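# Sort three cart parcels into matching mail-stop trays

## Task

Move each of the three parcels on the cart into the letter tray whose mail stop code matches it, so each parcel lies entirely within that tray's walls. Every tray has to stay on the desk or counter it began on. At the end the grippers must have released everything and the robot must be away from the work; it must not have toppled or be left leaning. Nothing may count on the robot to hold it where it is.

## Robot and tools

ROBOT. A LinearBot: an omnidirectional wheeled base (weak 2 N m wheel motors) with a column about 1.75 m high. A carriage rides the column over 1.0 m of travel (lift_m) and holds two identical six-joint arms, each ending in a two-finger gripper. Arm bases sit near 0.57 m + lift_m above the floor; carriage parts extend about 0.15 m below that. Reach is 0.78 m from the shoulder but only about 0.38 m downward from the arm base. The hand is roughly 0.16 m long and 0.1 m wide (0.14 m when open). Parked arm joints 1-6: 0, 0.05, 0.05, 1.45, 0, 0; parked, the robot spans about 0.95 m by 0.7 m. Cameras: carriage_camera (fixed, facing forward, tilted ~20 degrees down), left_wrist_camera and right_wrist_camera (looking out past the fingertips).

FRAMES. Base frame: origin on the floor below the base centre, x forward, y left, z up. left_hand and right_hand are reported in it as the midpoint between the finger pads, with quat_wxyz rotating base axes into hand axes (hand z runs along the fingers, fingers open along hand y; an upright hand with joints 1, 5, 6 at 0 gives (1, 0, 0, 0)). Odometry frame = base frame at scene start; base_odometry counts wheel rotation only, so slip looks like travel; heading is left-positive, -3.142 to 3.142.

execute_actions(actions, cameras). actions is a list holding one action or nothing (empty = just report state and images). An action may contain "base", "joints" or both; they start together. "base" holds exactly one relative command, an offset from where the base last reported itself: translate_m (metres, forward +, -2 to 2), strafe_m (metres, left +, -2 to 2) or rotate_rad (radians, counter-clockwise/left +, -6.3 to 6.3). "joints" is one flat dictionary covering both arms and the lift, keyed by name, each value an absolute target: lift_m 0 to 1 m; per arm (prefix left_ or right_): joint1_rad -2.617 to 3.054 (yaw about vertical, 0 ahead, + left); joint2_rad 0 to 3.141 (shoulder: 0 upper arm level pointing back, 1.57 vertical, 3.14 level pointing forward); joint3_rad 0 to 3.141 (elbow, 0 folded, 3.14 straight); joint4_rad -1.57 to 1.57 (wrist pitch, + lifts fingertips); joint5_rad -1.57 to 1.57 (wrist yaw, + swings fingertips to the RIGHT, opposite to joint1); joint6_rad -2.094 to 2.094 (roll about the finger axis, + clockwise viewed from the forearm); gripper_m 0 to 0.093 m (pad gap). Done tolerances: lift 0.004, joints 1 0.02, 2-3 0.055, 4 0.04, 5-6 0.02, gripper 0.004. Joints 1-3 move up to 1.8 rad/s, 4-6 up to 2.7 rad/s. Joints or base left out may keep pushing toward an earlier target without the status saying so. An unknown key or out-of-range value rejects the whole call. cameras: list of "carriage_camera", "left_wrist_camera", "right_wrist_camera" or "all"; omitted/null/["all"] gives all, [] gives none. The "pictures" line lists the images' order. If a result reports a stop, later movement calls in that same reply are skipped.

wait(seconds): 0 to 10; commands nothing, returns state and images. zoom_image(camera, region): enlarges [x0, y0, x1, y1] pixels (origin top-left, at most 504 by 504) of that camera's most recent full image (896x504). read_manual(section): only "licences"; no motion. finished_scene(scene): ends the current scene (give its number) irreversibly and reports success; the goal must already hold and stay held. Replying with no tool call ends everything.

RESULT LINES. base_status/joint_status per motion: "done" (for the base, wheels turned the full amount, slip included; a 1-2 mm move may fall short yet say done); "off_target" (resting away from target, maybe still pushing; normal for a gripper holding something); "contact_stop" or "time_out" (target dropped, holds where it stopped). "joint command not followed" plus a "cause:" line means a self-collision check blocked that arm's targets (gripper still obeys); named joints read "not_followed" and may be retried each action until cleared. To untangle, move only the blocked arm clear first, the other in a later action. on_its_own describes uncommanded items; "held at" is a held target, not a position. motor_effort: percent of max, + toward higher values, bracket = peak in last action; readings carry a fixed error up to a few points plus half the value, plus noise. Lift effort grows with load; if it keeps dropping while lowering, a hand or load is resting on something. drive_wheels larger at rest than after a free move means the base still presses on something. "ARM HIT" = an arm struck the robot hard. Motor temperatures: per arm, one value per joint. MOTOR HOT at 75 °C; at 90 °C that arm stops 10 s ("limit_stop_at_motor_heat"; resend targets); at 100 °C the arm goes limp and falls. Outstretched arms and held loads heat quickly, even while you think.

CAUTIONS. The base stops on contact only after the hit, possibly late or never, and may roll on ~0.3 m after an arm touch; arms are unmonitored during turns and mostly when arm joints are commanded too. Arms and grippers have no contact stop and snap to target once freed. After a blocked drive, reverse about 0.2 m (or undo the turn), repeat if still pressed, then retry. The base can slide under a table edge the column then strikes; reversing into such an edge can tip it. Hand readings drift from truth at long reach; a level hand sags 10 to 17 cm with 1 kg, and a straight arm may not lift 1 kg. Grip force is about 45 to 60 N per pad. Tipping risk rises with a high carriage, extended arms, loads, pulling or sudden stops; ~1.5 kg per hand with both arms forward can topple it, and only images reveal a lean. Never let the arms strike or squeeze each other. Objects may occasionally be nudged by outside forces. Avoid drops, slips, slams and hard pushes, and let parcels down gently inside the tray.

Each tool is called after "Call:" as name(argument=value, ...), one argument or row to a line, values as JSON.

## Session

Call:
execute_actions(
  actions=[],
)

Scene clock: 0.00 s.
Motor temperatures (°C, as the motors report them): left_arm=[24 33 31 24 24 22] | right_arm=[25 40 31 26 24 24]
base_odometry: x=+0.000 y=+0.000 heading=+0.000 (m, m, rad; odometry frame)
base_status: not commanded
joint_positions: lift_m=+0.302 left_joint1_rad=+0.008 left_joint2_rad=+0.036 left_joint3_rad=+0.051 left_joint4_rad=+1.408 left_joint5_rad=+0.022 left_joint6_rad=+0.017 left_gripper_m=+0.094 right_joint1_rad=+0.023 right_joint2_rad=+0.064 right_joint3_rad=+0.034 right_joint4_rad=+1.475 right_joint5_rad=+0.018 right_joint6_rad=+0.054 right_gripper_m=+0.094
joint_status: not commanded
motor_effort: lift_m=+19 drive_wheels=+1 (%)
left_hand: x=+0.3062 y=+0.3335 z=+1.2796 quat_wxyz=(+0.997, +0.011, +0.074, +0.012) (m; base frame)
right_hand: x=+0.3041 y=-0.3392 z=+1.2766 quat_wxyz=(+0.997, +0.010, +0.063, +0.038) (m; base frame)
pictures: carriage_camera, left_wrist_camera, right_wrist_camera
camera_calibration (this result's frames):
carriage_camera: T_world_to_cam=[[0.0469037, -0.998752, 0.0171844, -0.0286365], [-0.347921, -0.0324605, -0.936962, 1.2448], [0.93635, 0.0379681, -0.349009, 0.261959], [0, 0, 0, 1]] pos_world=[0.189148, 0.00185981, 1.25824]
left_wrist_camera: T_world_to_cam=[[0.0480114, -0.997752, -0.0467496, 0.37988], [0.693983, 0.066983, -0.716869, 0.686298], [0.718389, 0.00197438, 0.695639, -0.983983], [0, 0, 0, 1]] pos_world=[0.212364, 0.334998, 1.19424]
right_wrist_camera: T_world_to_cam=[[0.141689, -0.989613, -0.0242745, -0.345122], [0.724449, 0.120373, -0.678738, 0.690704], [0.67461, 0.0785843, 0.73398, -0.992352], [0, 0, 0, 1]] pos_world=[0.217971, -0.346696, 1.18879]
Images, in order (width x height): carriage_camera 896x504, left_wrist_camera 896x504, right_wrist_camera 896x504.

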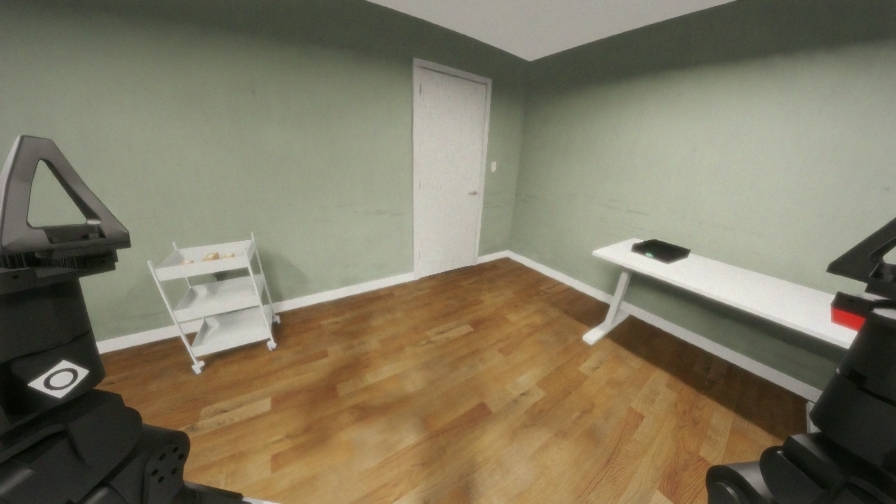

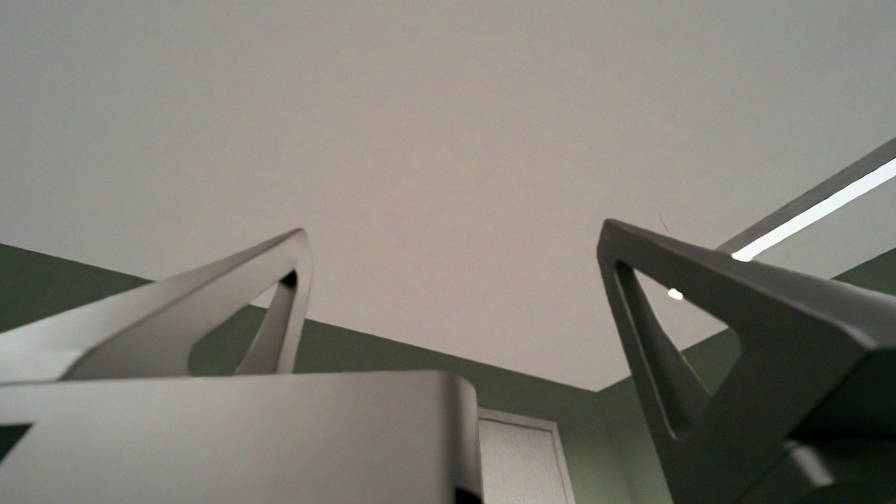

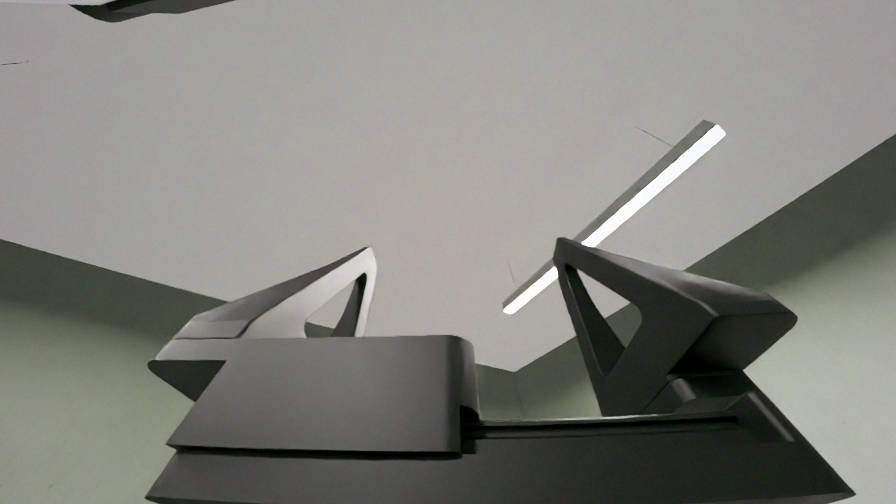

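Call:
zoom_image(
  camera="carriage_camera",
  region=[130, 220, 310, 390],
)

Call:
zoom_image(
  camera="carriage_camera",
  region=[610, 225, 730, 285],
)

Region (130, 220, 310, 390) of carriage_camera's 896x504 image, scaled by 2.800, with more detail than that image has.

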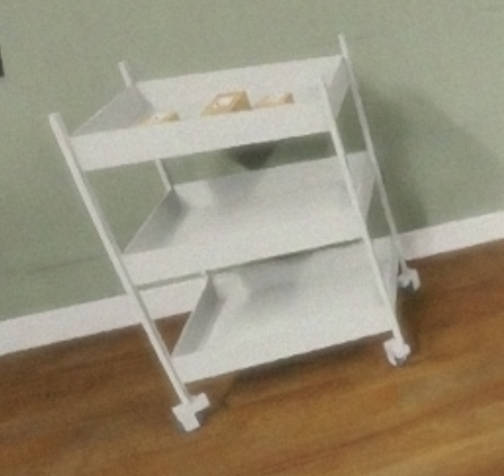

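Region (610, 225, 730, 285) of carriage_camera's 896x504 image, scaled by 4.200, with more detail than that image has.

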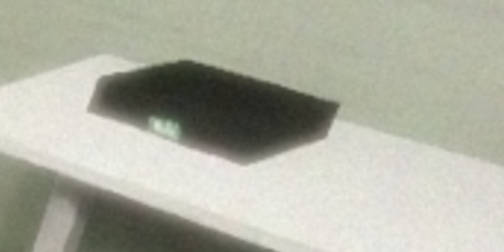

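Call:
execute_actions(
  actions=[
    {"base": {"rotate_rad": 0.59}, "joints": {"right_joint1_rad": -1.65, "right_joint2_rad": 2.47, "right_joint3_rad": 1.9, "right_joint4_rad": 0.7, "right_joint5_rad": 0, "right_joint6_rad": 0, "left_joint1_rad": 1.57, "left_joint2_rad": 2.3, "left_joint3_rad": 1.9, "left_joint4_rad": 0.65, "left_joint5_rad": 0, "left_joint6_rad": 0}},
  ],
)

Scene clock: 35.77 s.
Motor temperatures (°C, as the motors report them): left_arm=[24 35 34 24 24 22] | right_arm=[25 39 33 26 24 24]
base_odometry: x=+0.000 y=+0.000 heading=+0.589 (m, m, rad; odometry frame)
base_status: done
joint_positions: lift_m=+0.302 left_joint1_rad=+1.577 left_joint2_rad=+2.302 left_joint3_rad=+1.881 left_joint4_rad=+0.652 left_joint5_rad=+0.001 left_joint6_rad=+0.004 left_gripper_m=+0.094 right_joint1_rad=-1.648 right_joint2_rad=+2.479 right_joint3_rad=+1.877 right_joint4_rad=+0.694 right_joint5_rad=+0.001 right_joint6_rad=+0.006 right_gripper_m=+0.094
joint_status: all done
motor_effort: lift_m=+19(19) drive_wheels=+13(27) (%)
left_hand: x=+0.2659 y=+1.0207 z=+1.1708 quat_wxyz=(+0.552, -0.439, +0.439, +0.557) (m; base frame)
right_hand: x=+0.2149 y=-1.0438 z=+1.0588 quat_wxyz=(+0.503, +0.496, +0.456, -0.541) (m; base frame)
pictures: carriage_camera, left_wrist_camera, right_wrist_camera
camera_calibration (this result's frames):
carriage_camera: T_world_to_cam=[[0.0469037, -0.998752, 0.0171844, -0.0286368], [-0.347921, -0.0324605, -0.936962, 1.24481], [0.93635, 0.0379681, -0.349009, 0.261965], [0, 0, 0, 1]] pos_world=[0.189148, 0.00185981, 1.25826]
left_wrist_camera: T_world_to_cam=[[0.999306, -0.00526615, -0.0368809, -0.215195], [-0.0357903, -0.410548, -0.911137, 1.49921], [-0.0103432, 0.911824, -0.410451, -0.320571], [0, 0, 0, 1]] pos_world=[0.265387, 0.906668, 1.22647]
right_wrist_camera: T_world_to_cam=[[-0.995397, 0.0630095, -0.0722171, 0.358803], [0.0941361, 0.501274, -0.860153, 1.41744], [-0.0179972, -0.862991, -0.504898, -0.239184], [0, 0, 0, 1]] pos_world=[0.219414, -0.93955, 1.12437]
Images, in order (width x height): carriage_camera 896x504, left_wrist_camera 896x504, right_wrist_camera 896x504.

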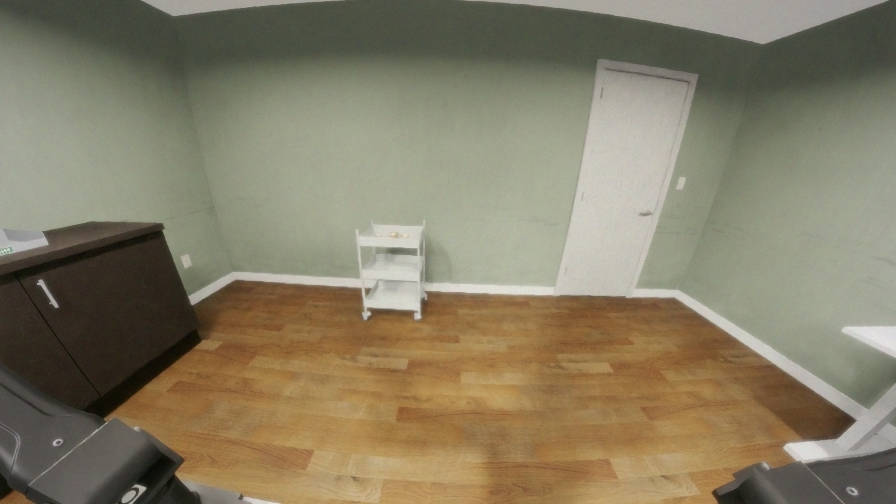

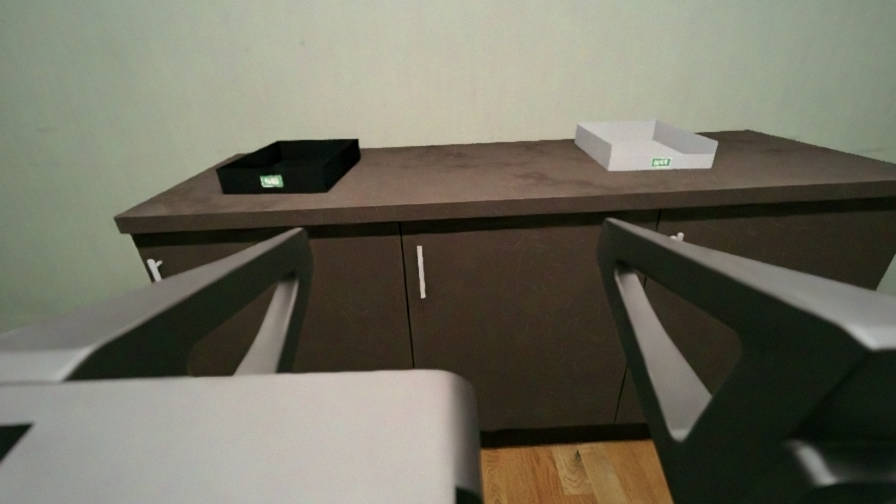

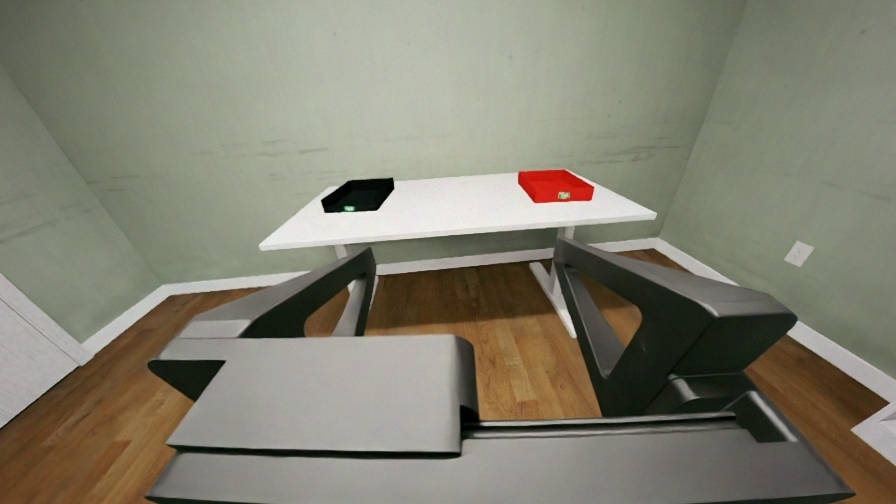

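Call:
zoom_image(
  camera="left_wrist_camera",
  region=[235, 160, 315, 200],
)

Call:
zoom_image(
  camera="left_wrist_camera",
  region=[620, 140, 700, 180],
)

Call:
zoom_image(
  camera="right_wrist_camera",
  region=[320, 190, 380, 220],
)

Call:
zoom_image(
  camera="right_wrist_camera",
  region=[535, 180, 595, 210],
)

Call:
execute_actions(
  actions=[
    {"base": {"strafe_m": 0.5}, "joints": {"lift_m": 0.5, "right_joint1_rad": 0.0, "right_joint2_rad": 1.7, "right_joint3_rad": 1.0, "right_joint4_rad": -0.87}},
  ],
  cameras=["left_wrist_camera", "carriage_camera"],
)

Region (235, 160, 315, 200) of left_wrist_camera's 896x504 image, scaled by 6.300, with more detail than that image has.

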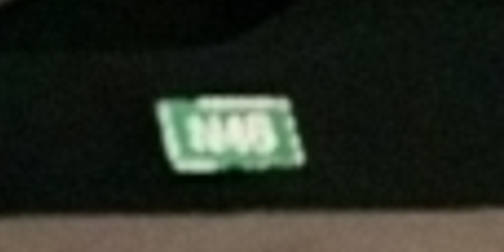

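Region (620, 140, 700, 180) of left_wrist_camera's 896x504 image, scaled by 6.300, with more detail than that image has.

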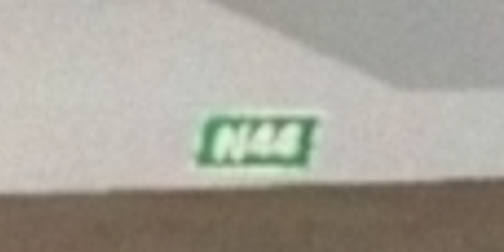

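Region (320, 190, 380, 220) of right_wrist_camera's 896x504 image, scaled by 8.400, with more detail than that image has.

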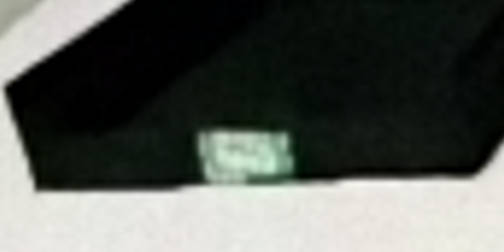

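Region (535, 180, 595, 210) of right_wrist_camera's 896x504 image, scaled by 8.400, with more detail than that image has.

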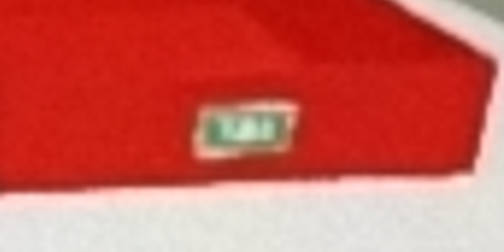

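Scene clock: 45.30 s.
Motor temperatures (°C, as the motors report them): left_arm=[24 43 37 27 24 22] | right_arm=[25 44 35 28 24 24]
base_odometry: x=-0.278 y=+0.416 heading=+0.590 (m, m, rad; odometry frame)
base_status: done
joint_positions: lift_m=+0.500 left_joint1_rad=+1.573 left_joint2_rad=+2.290 left_joint3_rad=+1.881 left_joint4_rad=+0.659 left_joint5_rad=+0.001 left_joint6_rad=+0.004 left_gripper_m=+0.094 right_joint1_rad=-0.003 right_joint2_rad=+1.710 right_joint3_rad=+1.021 right_joint4_rad=-0.863 right_joint5_rad=-0.004 right_joint6_rad=+0.006 right_gripper_m=+0.094
joint_status: all done
motor_effort: lift_m=+19(22) drive_wheels=-13(50) (%)
left_hand: x=+0.2683 y=+1.0177 z=+1.3784 quat_wxyz=(+0.557, -0.433, +0.434, +0.560) (m; base frame)
right_hand: x=+0.5584 y=-0.3370 z=+1.0671 quat_wxyz=(+0.010, +0.004, +1.000, +0.002) (m; base frame)
pictures: carriage_camera, left_wrist_camera
camera_calibration (this result's frames):
carriage_camera: T_world_to_cam=[[0.0469037, -0.998752, 0.0171844, -0.0320339], [-0.347921, -0.0324605, -0.936962, 1.43003], [0.93635, 0.0379681, -0.349009, 0.330958], [0, 0, 0, 1]] pos_world=[0.189148, 0.00185981, 1.45594]
left_wrist_camera: T_world_to_cam=[[0.99928, -0.00796324, -0.0370975, -0.206858], [-0.0372467, -0.392269, -0.919096, 1.67995], [-0.00723321, 0.919816, -0.392283, -0.266587], [0, 0, 0, 1]] pos_world=[0.267354, 0.902556, 1.43179]
Images, in order (width x height): carriage_camera 896x504, left_wrist_camera 896x504.

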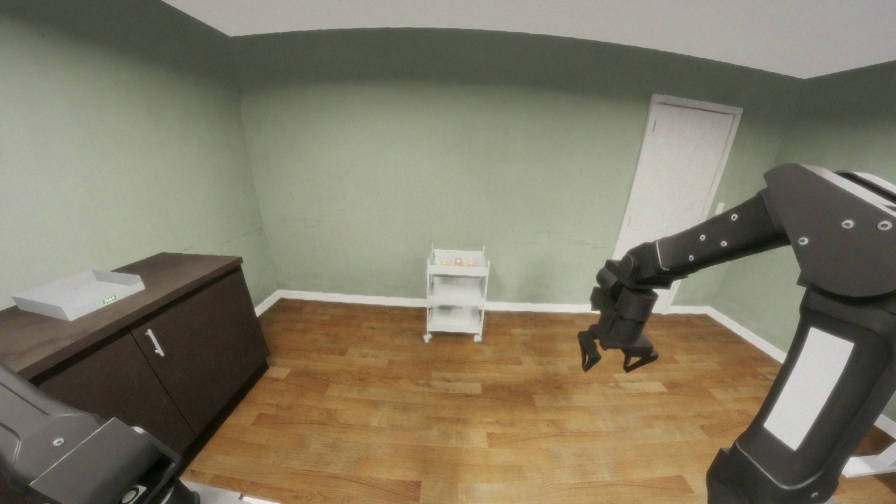

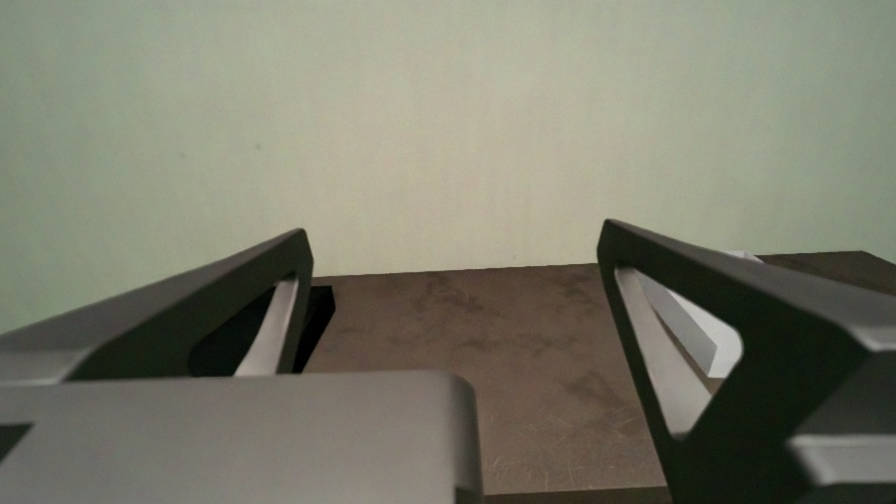

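Call:
execute_actions(
  actions=[
    {"base": {"translate_m": 1.4}, "joints": {"lift_m": 0.53, "left_joint1_rad": -0.69, "left_joint2_rad": 2.3, "left_joint3_rad": 1.15, "left_joint4_rad": 0.15, "left_joint6_rad": -0.2}},
  ],
  cameras=["left_wrist_camera", "carriage_camera"],
)

Scene clock: 60.17 s.
Motor temperatures (°C, as the motors report them): left_arm=[24 49 38 28 24 22] | right_arm=[25 44 34 27 24 24]
base_odometry: x=+0.884 y=+1.196 heading=+0.591 (m, m, rad; odometry frame)
base_status: done
joint_positions: lift_m=+0.530 left_joint1_rad=-0.696 left_joint2_rad=+2.298 left_joint3_rad=+1.176 left_joint4_rad=+0.162 left_joint5_rad=+0.001 left_joint6_rad=-0.195 left_gripper_m=+0.094 right_joint1_rad=-0.003 right_joint2_rad=+1.701 right_joint3_rad=+1.016 right_joint4_rad=-0.868 right_joint5_rad=-0.004 right_joint6_rad=+0.006 right_gripper_m=+0.094
joint_status: all done
motor_effort: lift_m=+19(23) drive_wheels=-13(42) (%)
left_hand: x=+0.6509 y=+0.0181 z=+0.9920 quat_wxyz=(+0.271, +0.237, +0.924, -0.130) (m; base frame)
right_hand: x=+0.5561 y=-0.3371 z=+1.0984 quat_wxyz=(+0.009, +0.004, +1.000, +0.002) (m; base frame)
pictures: carriage_camera, left_wrist_camera
camera_calibration (this result's frames):
carriage_camera: T_world_to_cam=[[0.0469037, -0.998752, 0.0171844, -0.032551], [-0.347921, -0.0324605, -0.936962, 1.45823], [0.93635, 0.0379681, -0.349009, 0.341461], [0, 0, 0, 1]] pos_world=[0.189148, 0.00185981, 1.48604]
left_wrist_camera: T_world_to_cam=[[-0.537521, -0.835934, 0.11084, 0.257049], [-0.837187, 0.54476, 0.0485201, 0.490822], [-0.100941, -0.0667135, -0.992653, 1.17843], [0, 0, 0, 1]] pos_world=[0.668031, 0.0261129, 1.11746]
Images, in order (width x height): carriage_camera 896x504, left_wrist_camera 896x504.

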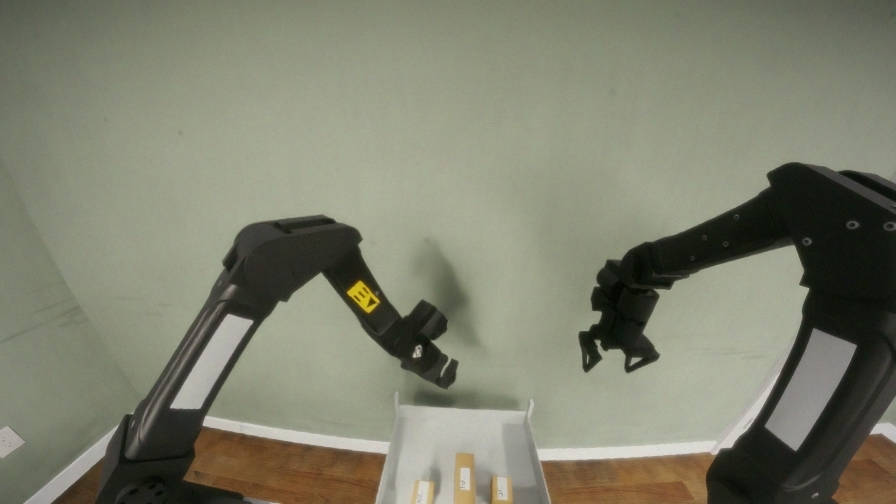

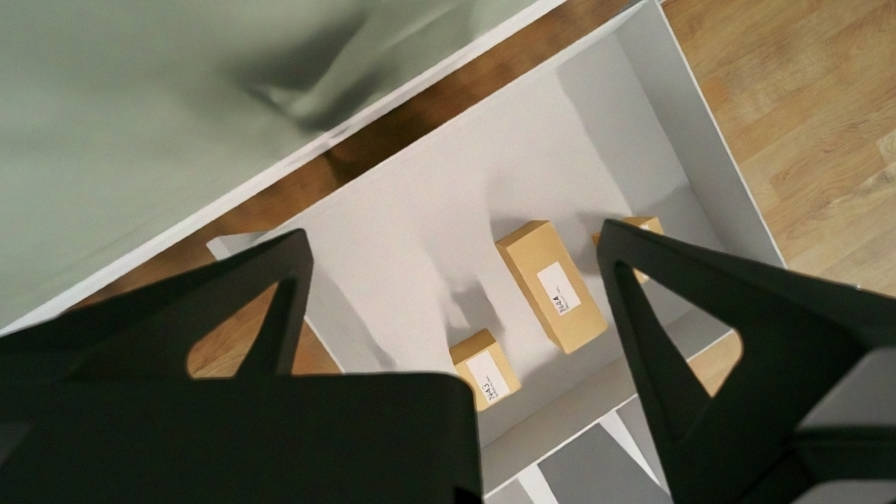

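Call:
zoom_image(
  camera="left_wrist_camera",
  region=[440, 210, 680, 420],
)

Region (440, 210, 680, 420) of left_wrist_camera's 896x504 image, scaled by 2.100, with more detail than that image has; it fills the top 441 rows of this view, and the rest is white.

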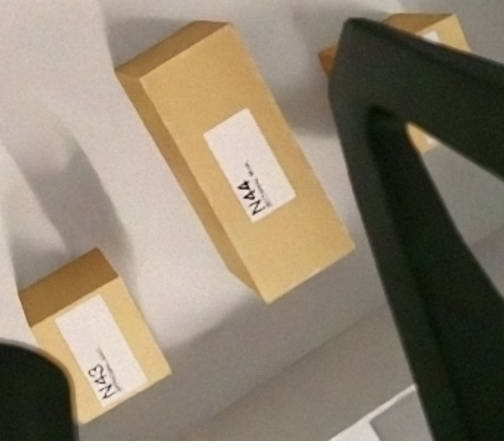

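Call:
execute_actions(
  actions=[
    {"joints": {"lift_m": 0.42, "left_joint1_rad": -1.008, "left_joint2_rad": 2.694, "left_joint3_rad": 1.915, "left_joint4_rad": -0.8, "left_joint6_rad": -1.008}},
  ],
)

Scene clock: 86.97 s.
Motor temperatures (°C, as the motors report them): left_arm=[24 53 35 28 24 22] | right_arm=[25 43 34 26 24 24]
base_odometry: x=+0.884 y=+1.196 heading=+0.591 (m, m, rad; odometry frame)
base_status: not commanded
joint_positions: lift_m=+0.420 left_joint1_rad=-1.012 left_joint2_rad=+2.687 left_joint3_rad=+1.905 left_joint4_rad=-0.791 left_joint5_rad=+0.004 left_joint6_rad=-1.001 left_gripper_m=+0.094 right_joint1_rad=-0.003 right_joint2_rad=+1.701 right_joint3_rad=+1.016 right_joint4_rad=-0.869 right_joint5_rad=-0.004 right_joint6_rad=+0.006 right_gripper_m=+0.094
joint_status: all done
motor_effort: lift_m=+20(20) drive_wheels=+5(11) (%)
left_hand: x=+0.5199 y=-0.0642 z=+0.8207 quat_wxyz=(-0.002, +0.005, +1.000, +0.000) (m; base frame)
right_hand: x=+0.5560 y=-0.3371 z=+0.9882 quat_wxyz=(+0.009, +0.004, +1.000, +0.002) (m; base frame)
pictures: carriage_camera, left_wrist_camera, right_wrist_camera
camera_calibration (this result's frames):
carriage_camera: T_world_to_cam=[[0.0469037, -0.998752, 0.0171844, -0.0306574], [-0.347921, -0.0324605, -0.936962, 1.35499], [0.93635, 0.0379681, -0.349009, 0.303004], [0, 0, 0, 1]] pos_world=[0.189148, 0.00185981, 1.37585]
left_wrist_camera: T_world_to_cam=[[-0.0395125, -0.999033, 0.0192646, -0.0574537], [-0.789697, 0.0430341, 0.611986, -0.0850393], [-0.612224, 0.00896793, -0.790634, 1.09459], [0, 0, 0, 1]] pos_world=[0.600711, -0.0635549, 0.918573]
right_wrist_camera: T_world_to_cam=[[-0.0756027, -0.997048, -0.0133952, -0.278117], [-0.819886, 0.0545122, 0.569926, -0.085178], [-0.567513, 0.0540705, -0.821587, 1.26881], [0, 0, 0, 1]] pos_world=[0.629204, -0.341258, 1.08726]
Images, in order (width x height): carriage_camera 896x504, left_wrist_camera 896x504, right_wrist_camera 896x504.

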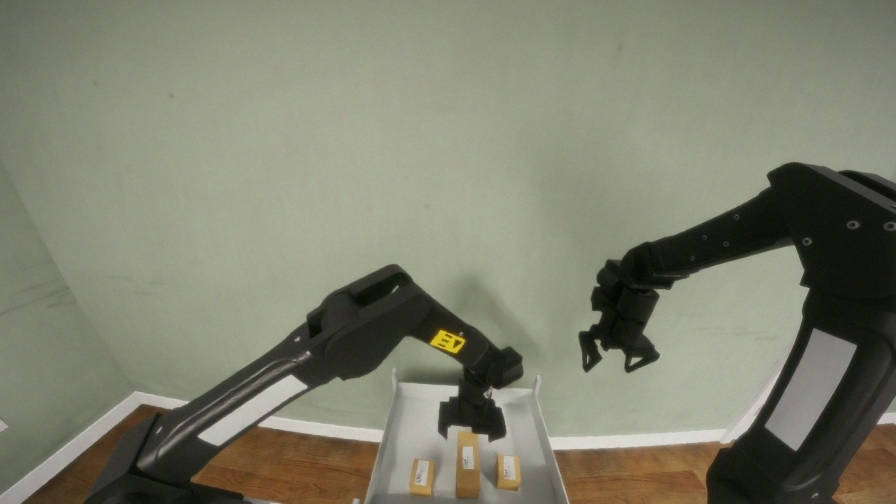

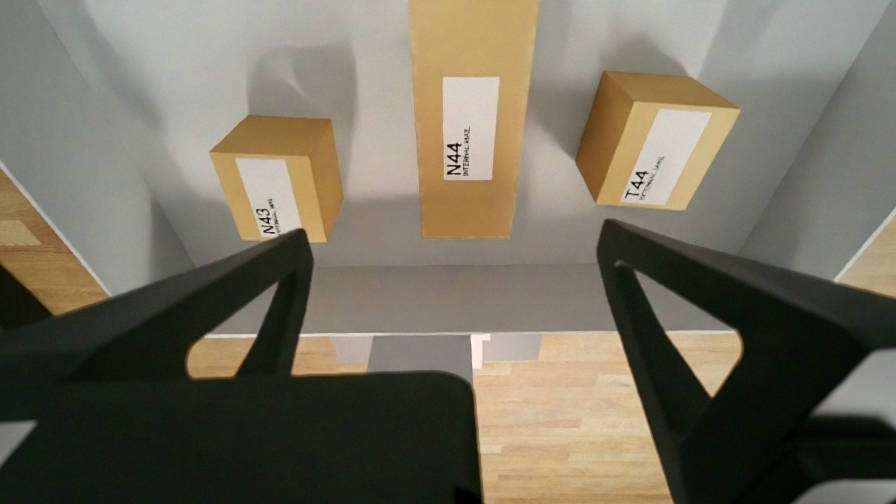

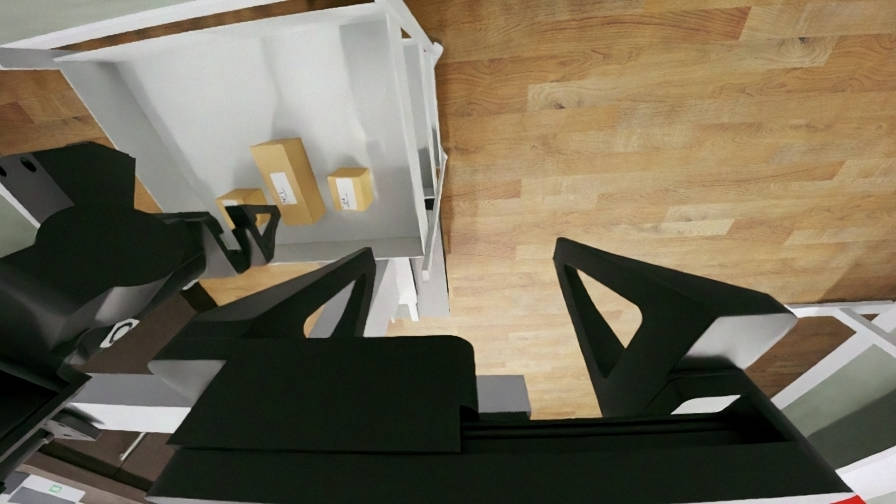

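Call:
execute_actions(
  actions=[
    {"joints": {"lift_m": 0.37, "left_gripper_m": 0.085}},
  ],
  cameras=["left_wrist_camera"],
)

Scene clock: 103.73 s.
Motor temperatures (°C, as the motors report them): left_arm=[24 58 36 26 24 22] | right_arm=[25 43 33 26 24 24]
base_odometry: x=+0.884 y=+1.196 heading=+0.591 (m, m, rad; odometry frame)
base_status: not commanded
joint_positions: lift_m=+0.370 left_joint1_rad=-1.012 left_joint2_rad=+2.686 left_joint3_rad=+1.905 left_joint4_rad=-0.797 left_joint5_rad=+0.003 left_joint6_rad=-1.001 left_gripper_m=+0.085 right_joint1_rad=-0.003 right_joint2_rad=+1.700 right_joint3_rad=+1.016 right_joint4_rad=-0.869 right_joint5_rad=-0.004 right_joint6_rad=+0.006 right_gripper_m=+0.094
joint_status: all done
motor_effort: lift_m=+19(20) drive_wheels=+5(8) (%)
left_hand: x=+0.5195 y=-0.0631 z=+0.7713 quat_wxyz=(-0.003, +0.005, +1.000, +0.002) (m; base frame)
right_hand: x=+0.5560 y=-0.3371 z=+0.9385 quat_wxyz=(+0.009, +0.004, +1.000, +0.002) (m; base frame)
pictures: left_wrist_camera
camera_calibration (this result's frames):
left_wrist_camera: T_world_to_cam=[[-0.0394969, -0.999117, 0.0143083, -0.0515517], [-0.788878, 0.0399681, 0.613249, -0.0568068], [-0.613279, 0.0129339, -0.78976, 1.05543], [0, 0, 0, 1]] pos_world=[0.600426, -0.0628866, 0.869114]
Images, in order (width x height): left_wrist_camera 896x504.

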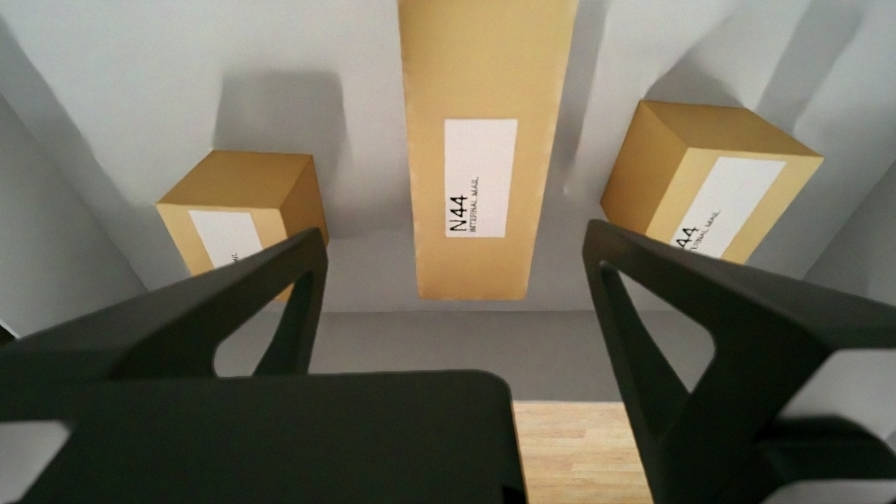

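Call:
execute_actions(
  actions=[
    {"joints": {"lift_m": 0.31, "left_joint4_rad": -0.75}},
  ],
  cameras=["left_wrist_camera"],
)

Scene clock: 111.00 s.
Motor temperatures (°C, as the motors report them): left_arm=[24 60 36 26 24 22] | right_arm=[25 43 33 26 24 24]
base_odometry: x=+0.884 y=+1.196 heading=+0.591 (m, m, rad; odometry frame)
base_status: not commanded
joint_positions: lift_m=+0.310 left_joint1_rad=-1.011 left_joint2_rad=+2.688 left_joint3_rad=+1.905 left_joint4_rad=-0.749 left_joint5_rad=+0.002 left_joint6_rad=-1.001 left_gripper_m=+0.085 right_joint1_rad=-0.003 right_joint2_rad=+1.700 right_joint3_rad=+1.016 right_joint4_rad=-0.869 right_joint5_rad=-0.004 right_joint6_rad=+0.006 right_gripper_m=+0.094
joint_status: all done
motor_effort: lift_m=+19(20) drive_wheels=-8(5) (%)
left_hand: x=+0.5258 y=-0.0724 z=+0.7106 quat_wxyz=(+0.010, +0.005, +1.000, -0.017) (m; base frame)
right_hand: x=+0.5559 y=-0.3371 z=+0.8785 quat_wxyz=(+0.009, +0.004, +1.000, +0.002) (m; base frame)
pictures: left_wrist_camera
camera_calibration (this result's frames):
left_wrist_camera: T_world_to_cam=[[-0.0399283, -0.997877, 0.0514538, -0.0858233], [-0.804108, 0.0626578, 0.591172, 0.0110808], [-0.593141, -0.0177699, -0.804903, 1.00941], [0, 0, 0, 1]] pos_world=[0.604207, -0.0683982, 0.810345]
Images, in order (width x height): left_wrist_camera 896x504.

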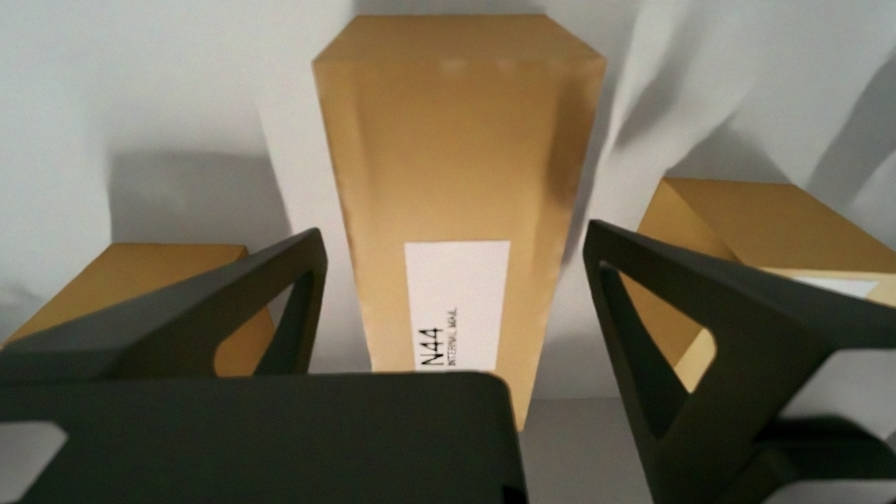

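Call:
execute_actions(
  actions=[
    {"joints": {"left_gripper_m": 0.03}},
  ],
  cameras=[],
)

Call:
execute_actions(
  actions=[
    {"joints": {"lift_m": 0.47}},
  ],
  cameras=["left_wrist_camera"],
)

Call:
execute_actions(
  actions=[
    {"joints": {"left_joint1_rad": 0.6, "left_joint2_rad": 1.7, "left_joint3_rad": 1.0, "left_joint4_rad": -0.87, "left_joint6_rad": 0.0}},
  ],
  cameras=[],
)

Scene clock: 120.63 s.
Motor temperatures (°C, as the motors report them): left_arm=[24 62 37 26 24 22] | right_arm=[25 43 33 26 24 24]
base_odometry: x=+0.884 y=+1.196 heading=+0.591 (m, m, rad; odometry frame)
base_status: not commanded
joint_positions: lift_m=+0.310 left_joint1_rad=-1.011 left_joint2_rad=+2.688 left_joint3_rad=+1.905 left_joint4_rad=-0.749 left_joint5_rad=+0.002 left_joint6_rad=-1.002 left_gripper_m=+0.051 right_joint1_rad=-0.003 right_joint2_rad=+1.700 right_joint3_rad=+1.016 right_joint4_rad=-0.869 right_joint5_rad=-0.004 right_joint6_rad=+0.006 right_gripper_m=+0.094
joint_status: left_gripper_m off_target (ended at +0.051, target +0.030)
motor_effort: lift_m=+19(19) drive_wheels=-8(7) (%)
left_hand: x=+0.5258 y=-0.0723 z=+0.7106 quat_wxyz=(+0.010, +0.005, +1.000, -0.017) (m; base frame)
right_hand: x=+0.5559 y=-0.3371 z=+0.8785 quat_wxyz=(+0.009, +0.004, +1.000, +0.002) (m; base frame)
pictures: none
No camera images: the call's "cameras" was empty. Leave "cameras" out to get every camera's image.

Scene clock: 121.80 s.
Motor temperatures (°C, as the motors report them): left_arm=[24 62 37 26 24 22] | right_arm=[25 43 33 26 24 24]
base_odometry: x=+0.884 y=+1.196 heading=+0.591 (m, m, rad; odometry frame)
base_status: not commanded
joint_positions: lift_m=+0.470 left_joint1_rad=-1.011 left_joint2_rad=+2.689 left_joint3_rad=+1.905 left_joint4_rad=-0.748 left_joint5_rad=+0.000 left_joint6_rad=-1.002 left_gripper_m=+0.051 right_joint1_rad=-0.003 right_joint2_rad=+1.700 right_joint3_rad=+1.016 right_joint4_rad=-0.869 right_joint5_rad=-0.004 right_joint6_rad=+0.006 right_gripper_m=+0.094
joint_status: all done
motor_effort: lift_m=+19(23) drive_wheels=+5(8) (%)
left_hand: x=+0.5261 y=-0.0722 z=+0.8703 quat_wxyz=(+0.010, +0.005, +1.000, -0.016) (m; base frame)
right_hand: x=+0.5560 y=-0.3371 z=+1.0385 quat_wxyz=(+0.009, +0.004, +1.000, +0.002) (m; base frame)
pictures: left_wrist_camera
camera_calibration (this result's frames):
left_wrist_camera: T_world_to_cam=[[-0.0395558, -0.997946, 0.0503885, -0.0931183], [-0.805083, 0.0616988, 0.589944, -0.0815864], [-0.591842, -0.0172312, -0.80587, 1.13829], [0, 0, 0, 1]] pos_world=[0.604318, -0.0682792, 0.970134]
Images, in order (width x height): left_wrist_camera 896x504.

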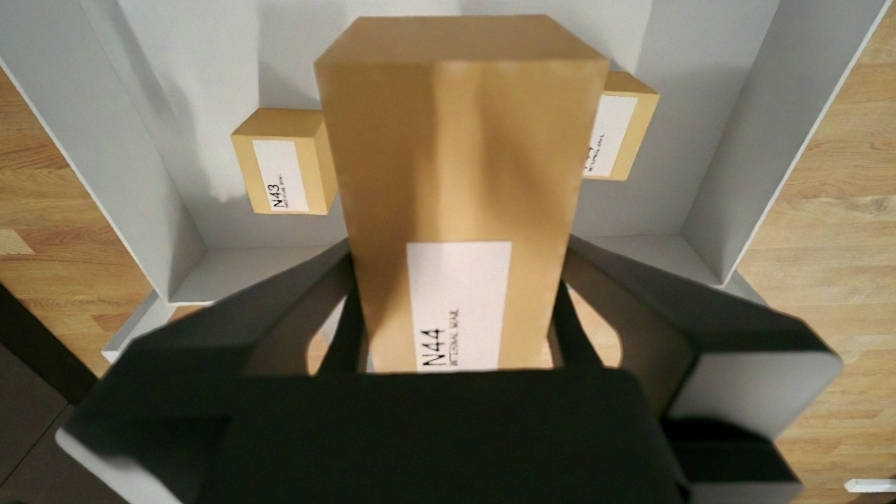

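Scene clock: 123.57 s.
Motor temperatures (°C, as the motors report them): left_arm=[24 62 37 26 24 22] | right_arm=[25 43 33 26 24 24]
base_odometry: x=+0.884 y=+1.196 heading=+0.591 (m, m, rad; odometry frame)
base_status: not commanded
joint_positions: lift_m=+0.470 left_joint1_rad=+0.600 left_joint2_rad=+1.715 left_joint3_rad=+1.024 left_joint4_rad=-0.860 left_joint5_rad=-0.001 left_joint6_rad=-0.007 left_gripper_m=+0.051 right_joint1_rad=-0.003 right_joint2_rad=+1.700 right_joint3_rad=+1.016 right_joint4_rad=-0.869 right_joint5_rad=-0.004 right_joint6_rad=+0.006 right_gripper_m=+0.094
joint_status: all done
motor_effort: lift_m=+19(19) drive_wheels=+5(5) (%)
left_hand: x=+0.5090 y=+0.5008 z=+1.0364 quat_wxyz=(+0.009, -0.299, +0.954, +0.003) (m; base frame)
right_hand: x=+0.5560 y=-0.3371 z=+1.0385 quat_wxyz=(+0.009, +0.004, +1.000, +0.002) (m; base frame)
pictures: none
No camera images: the call's "cameras" was empty. Leave "cameras" out to get every camera's image.

Call:
execute_actions(
  actions=[
    {"joints": {"lift_m": 0.43, "right_joint1_rad": 0.644, "right_joint2_rad": 2.232, "right_joint3_rad": 0.87, "right_joint4_rad": -0.22, "right_joint6_rad": 0.75, "left_joint1_rad": 1.57}},
  ],
  cameras=["right_wrist_camera", "carriage_camera"],
)

Scene clock: 152.33 s.
Motor temperatures (°C, as the motors report them): left_arm=[24 53 35 25 24 22] | right_arm=[25 43 33 26 24 24]
base_odometry: x=+0.884 y=+1.196 heading=+0.591 (m, m, rad; odometry frame)
base_status: not commanded
joint_positions: lift_m=+0.430 left_joint1_rad=+1.570 left_joint2_rad=+1.712 left_joint3_rad=+1.021 left_joint4_rad=-0.860 left_joint5_rad=+0.000 left_joint6_rad=-0.006 left_gripper_m=+0.051 right_joint1_rad=+0.642 right_joint2_rad=+2.224 right_joint3_rad=+0.883 right_joint4_rad=-0.225 right_joint5_rad=-0.001 right_joint6_rad=+0.743 right_gripper_m=+0.094
joint_status: all done
motor_effort: lift_m=+20(19) drive_wheels=-7(8) (%)
left_hand: x=+0.2701 y=+0.6260 z=+0.9965 quat_wxyz=(+0.007, -0.709, +0.705, +0.007) (m; base frame)
right_hand: x=+0.5067 y=-0.1596 z=+0.8298 quat_wxyz=(+0.002, +0.050, +0.999, +0.002) (m; base frame)
pictures: carriage_camera, right_wrist_camera
camera_calibration (this result's frames):
carriage_camera: T_world_to_cam=[[0.0469037, -0.998752, 0.0171844, -0.0308296], [-0.347921, -0.0324605, -0.936962, 1.36437], [0.93635, 0.0379681, -0.349009, 0.306501], [0, 0, 0, 1]] pos_world=[0.189148, 0.00185981, 1.38587]
right_wrist_camera: T_world_to_cam=[[-0.166998, -0.985875, -0.0127202, -0.0594398], [-0.803598, 0.128624, 0.581107, -0.0507173], [-0.571263, 0.107266, -0.813728, 1.10498], [0, 0, 0, 1]] pos_world=[0.58055, -0.170603, 0.927867]
Images, in order (width x height): carriage_camera 896x504, right_wrist_camera 896x504.

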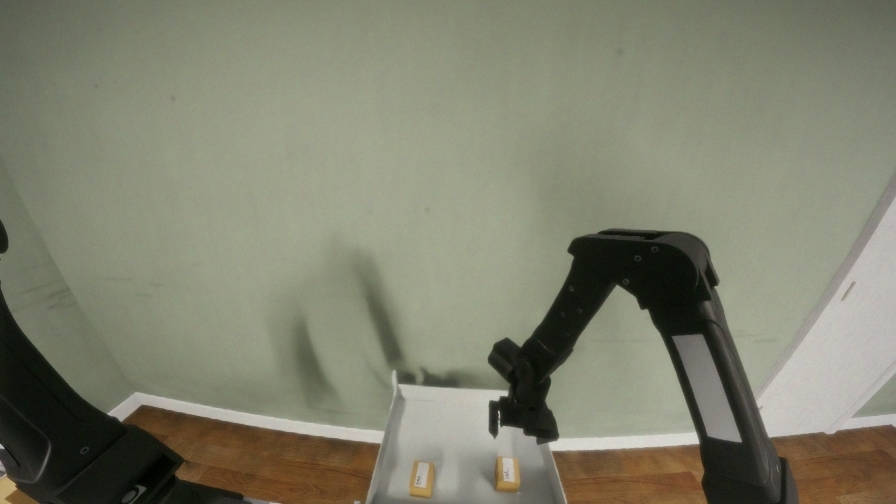

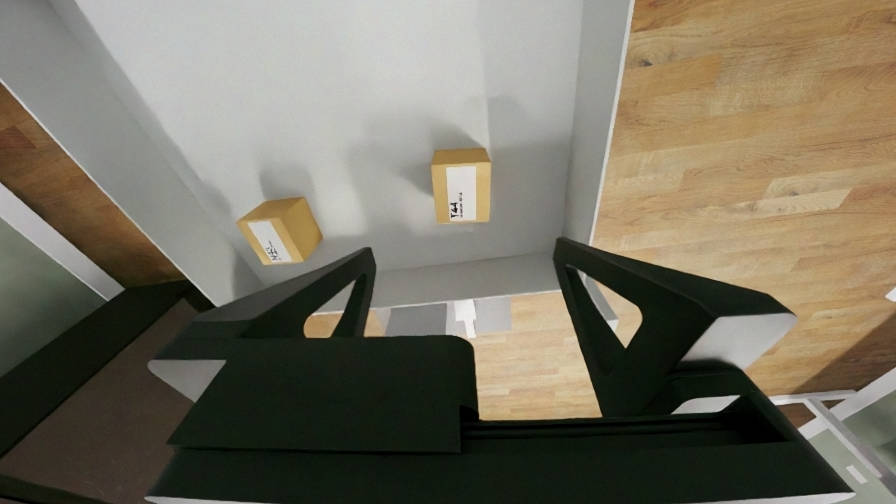

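Call:
execute_actions(
  actions=[
    {"joints": {"lift_m": 0.345, "right_joint1_rad": 0.665, "right_joint4_rad": -0.26, "right_joint6_rad": 0.77}},
  ],
  cameras=["right_wrist_camera"],
)

Scene clock: 162.43 s.
Motor temperatures (°C, as the motors report them): left_arm=[24 51 35 25 24 22] | right_arm=[25 43 32 26 24 24]
base_odometry: x=+0.884 y=+1.196 heading=+0.591 (m, m, rad; odometry frame)
base_status: not commanded
joint_positions: lift_m=+0.345 left_joint1_rad=+1.570 left_joint2_rad=+1.712 left_joint3_rad=+1.021 left_joint4_rad=-0.864 left_joint5_rad=-0.001 left_joint6_rad=-0.006 left_gripper_m=+0.051 right_joint1_rad=+0.656 right_joint2_rad=+2.225 right_joint3_rad=+0.883 right_joint4_rad=-0.256 right_joint5_rad=+0.000 right_joint6_rad=+0.763 right_gripper_m=+0.094
joint_status: all done
motor_effort: lift_m=+20(20) drive_wheels=-6(8) (%)
left_hand: x=+0.2700 y=+0.6250 z=+0.9115 quat_wxyz=(+0.005, -0.709, +0.705, +0.006) (m; base frame)
right_hand: x=+0.4979 y=-0.1613 z=+0.7446 quat_wxyz=(-0.011, +0.053, +0.998, -0.009) (m; base frame)
pictures: right_wrist_camera
camera_calibration (this result's frames):
right_wrist_camera: T_world_to_cam=[[-0.173023, -0.984849, 0.0116877, -0.0787295], [-0.787555, 0.145468, 0.598828, -0.0265505], [-0.591455, 0.0944062, -0.800792, 1.02916], [0, 0, 0, 1]] pos_world=[0.574169, -0.170833, 0.84096]
Images, in order (width x height): right_wrist_camera 896x504.

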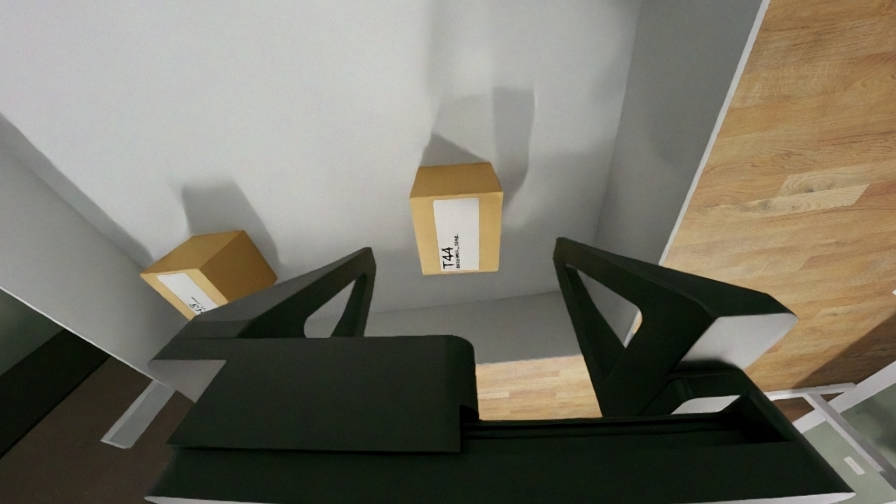

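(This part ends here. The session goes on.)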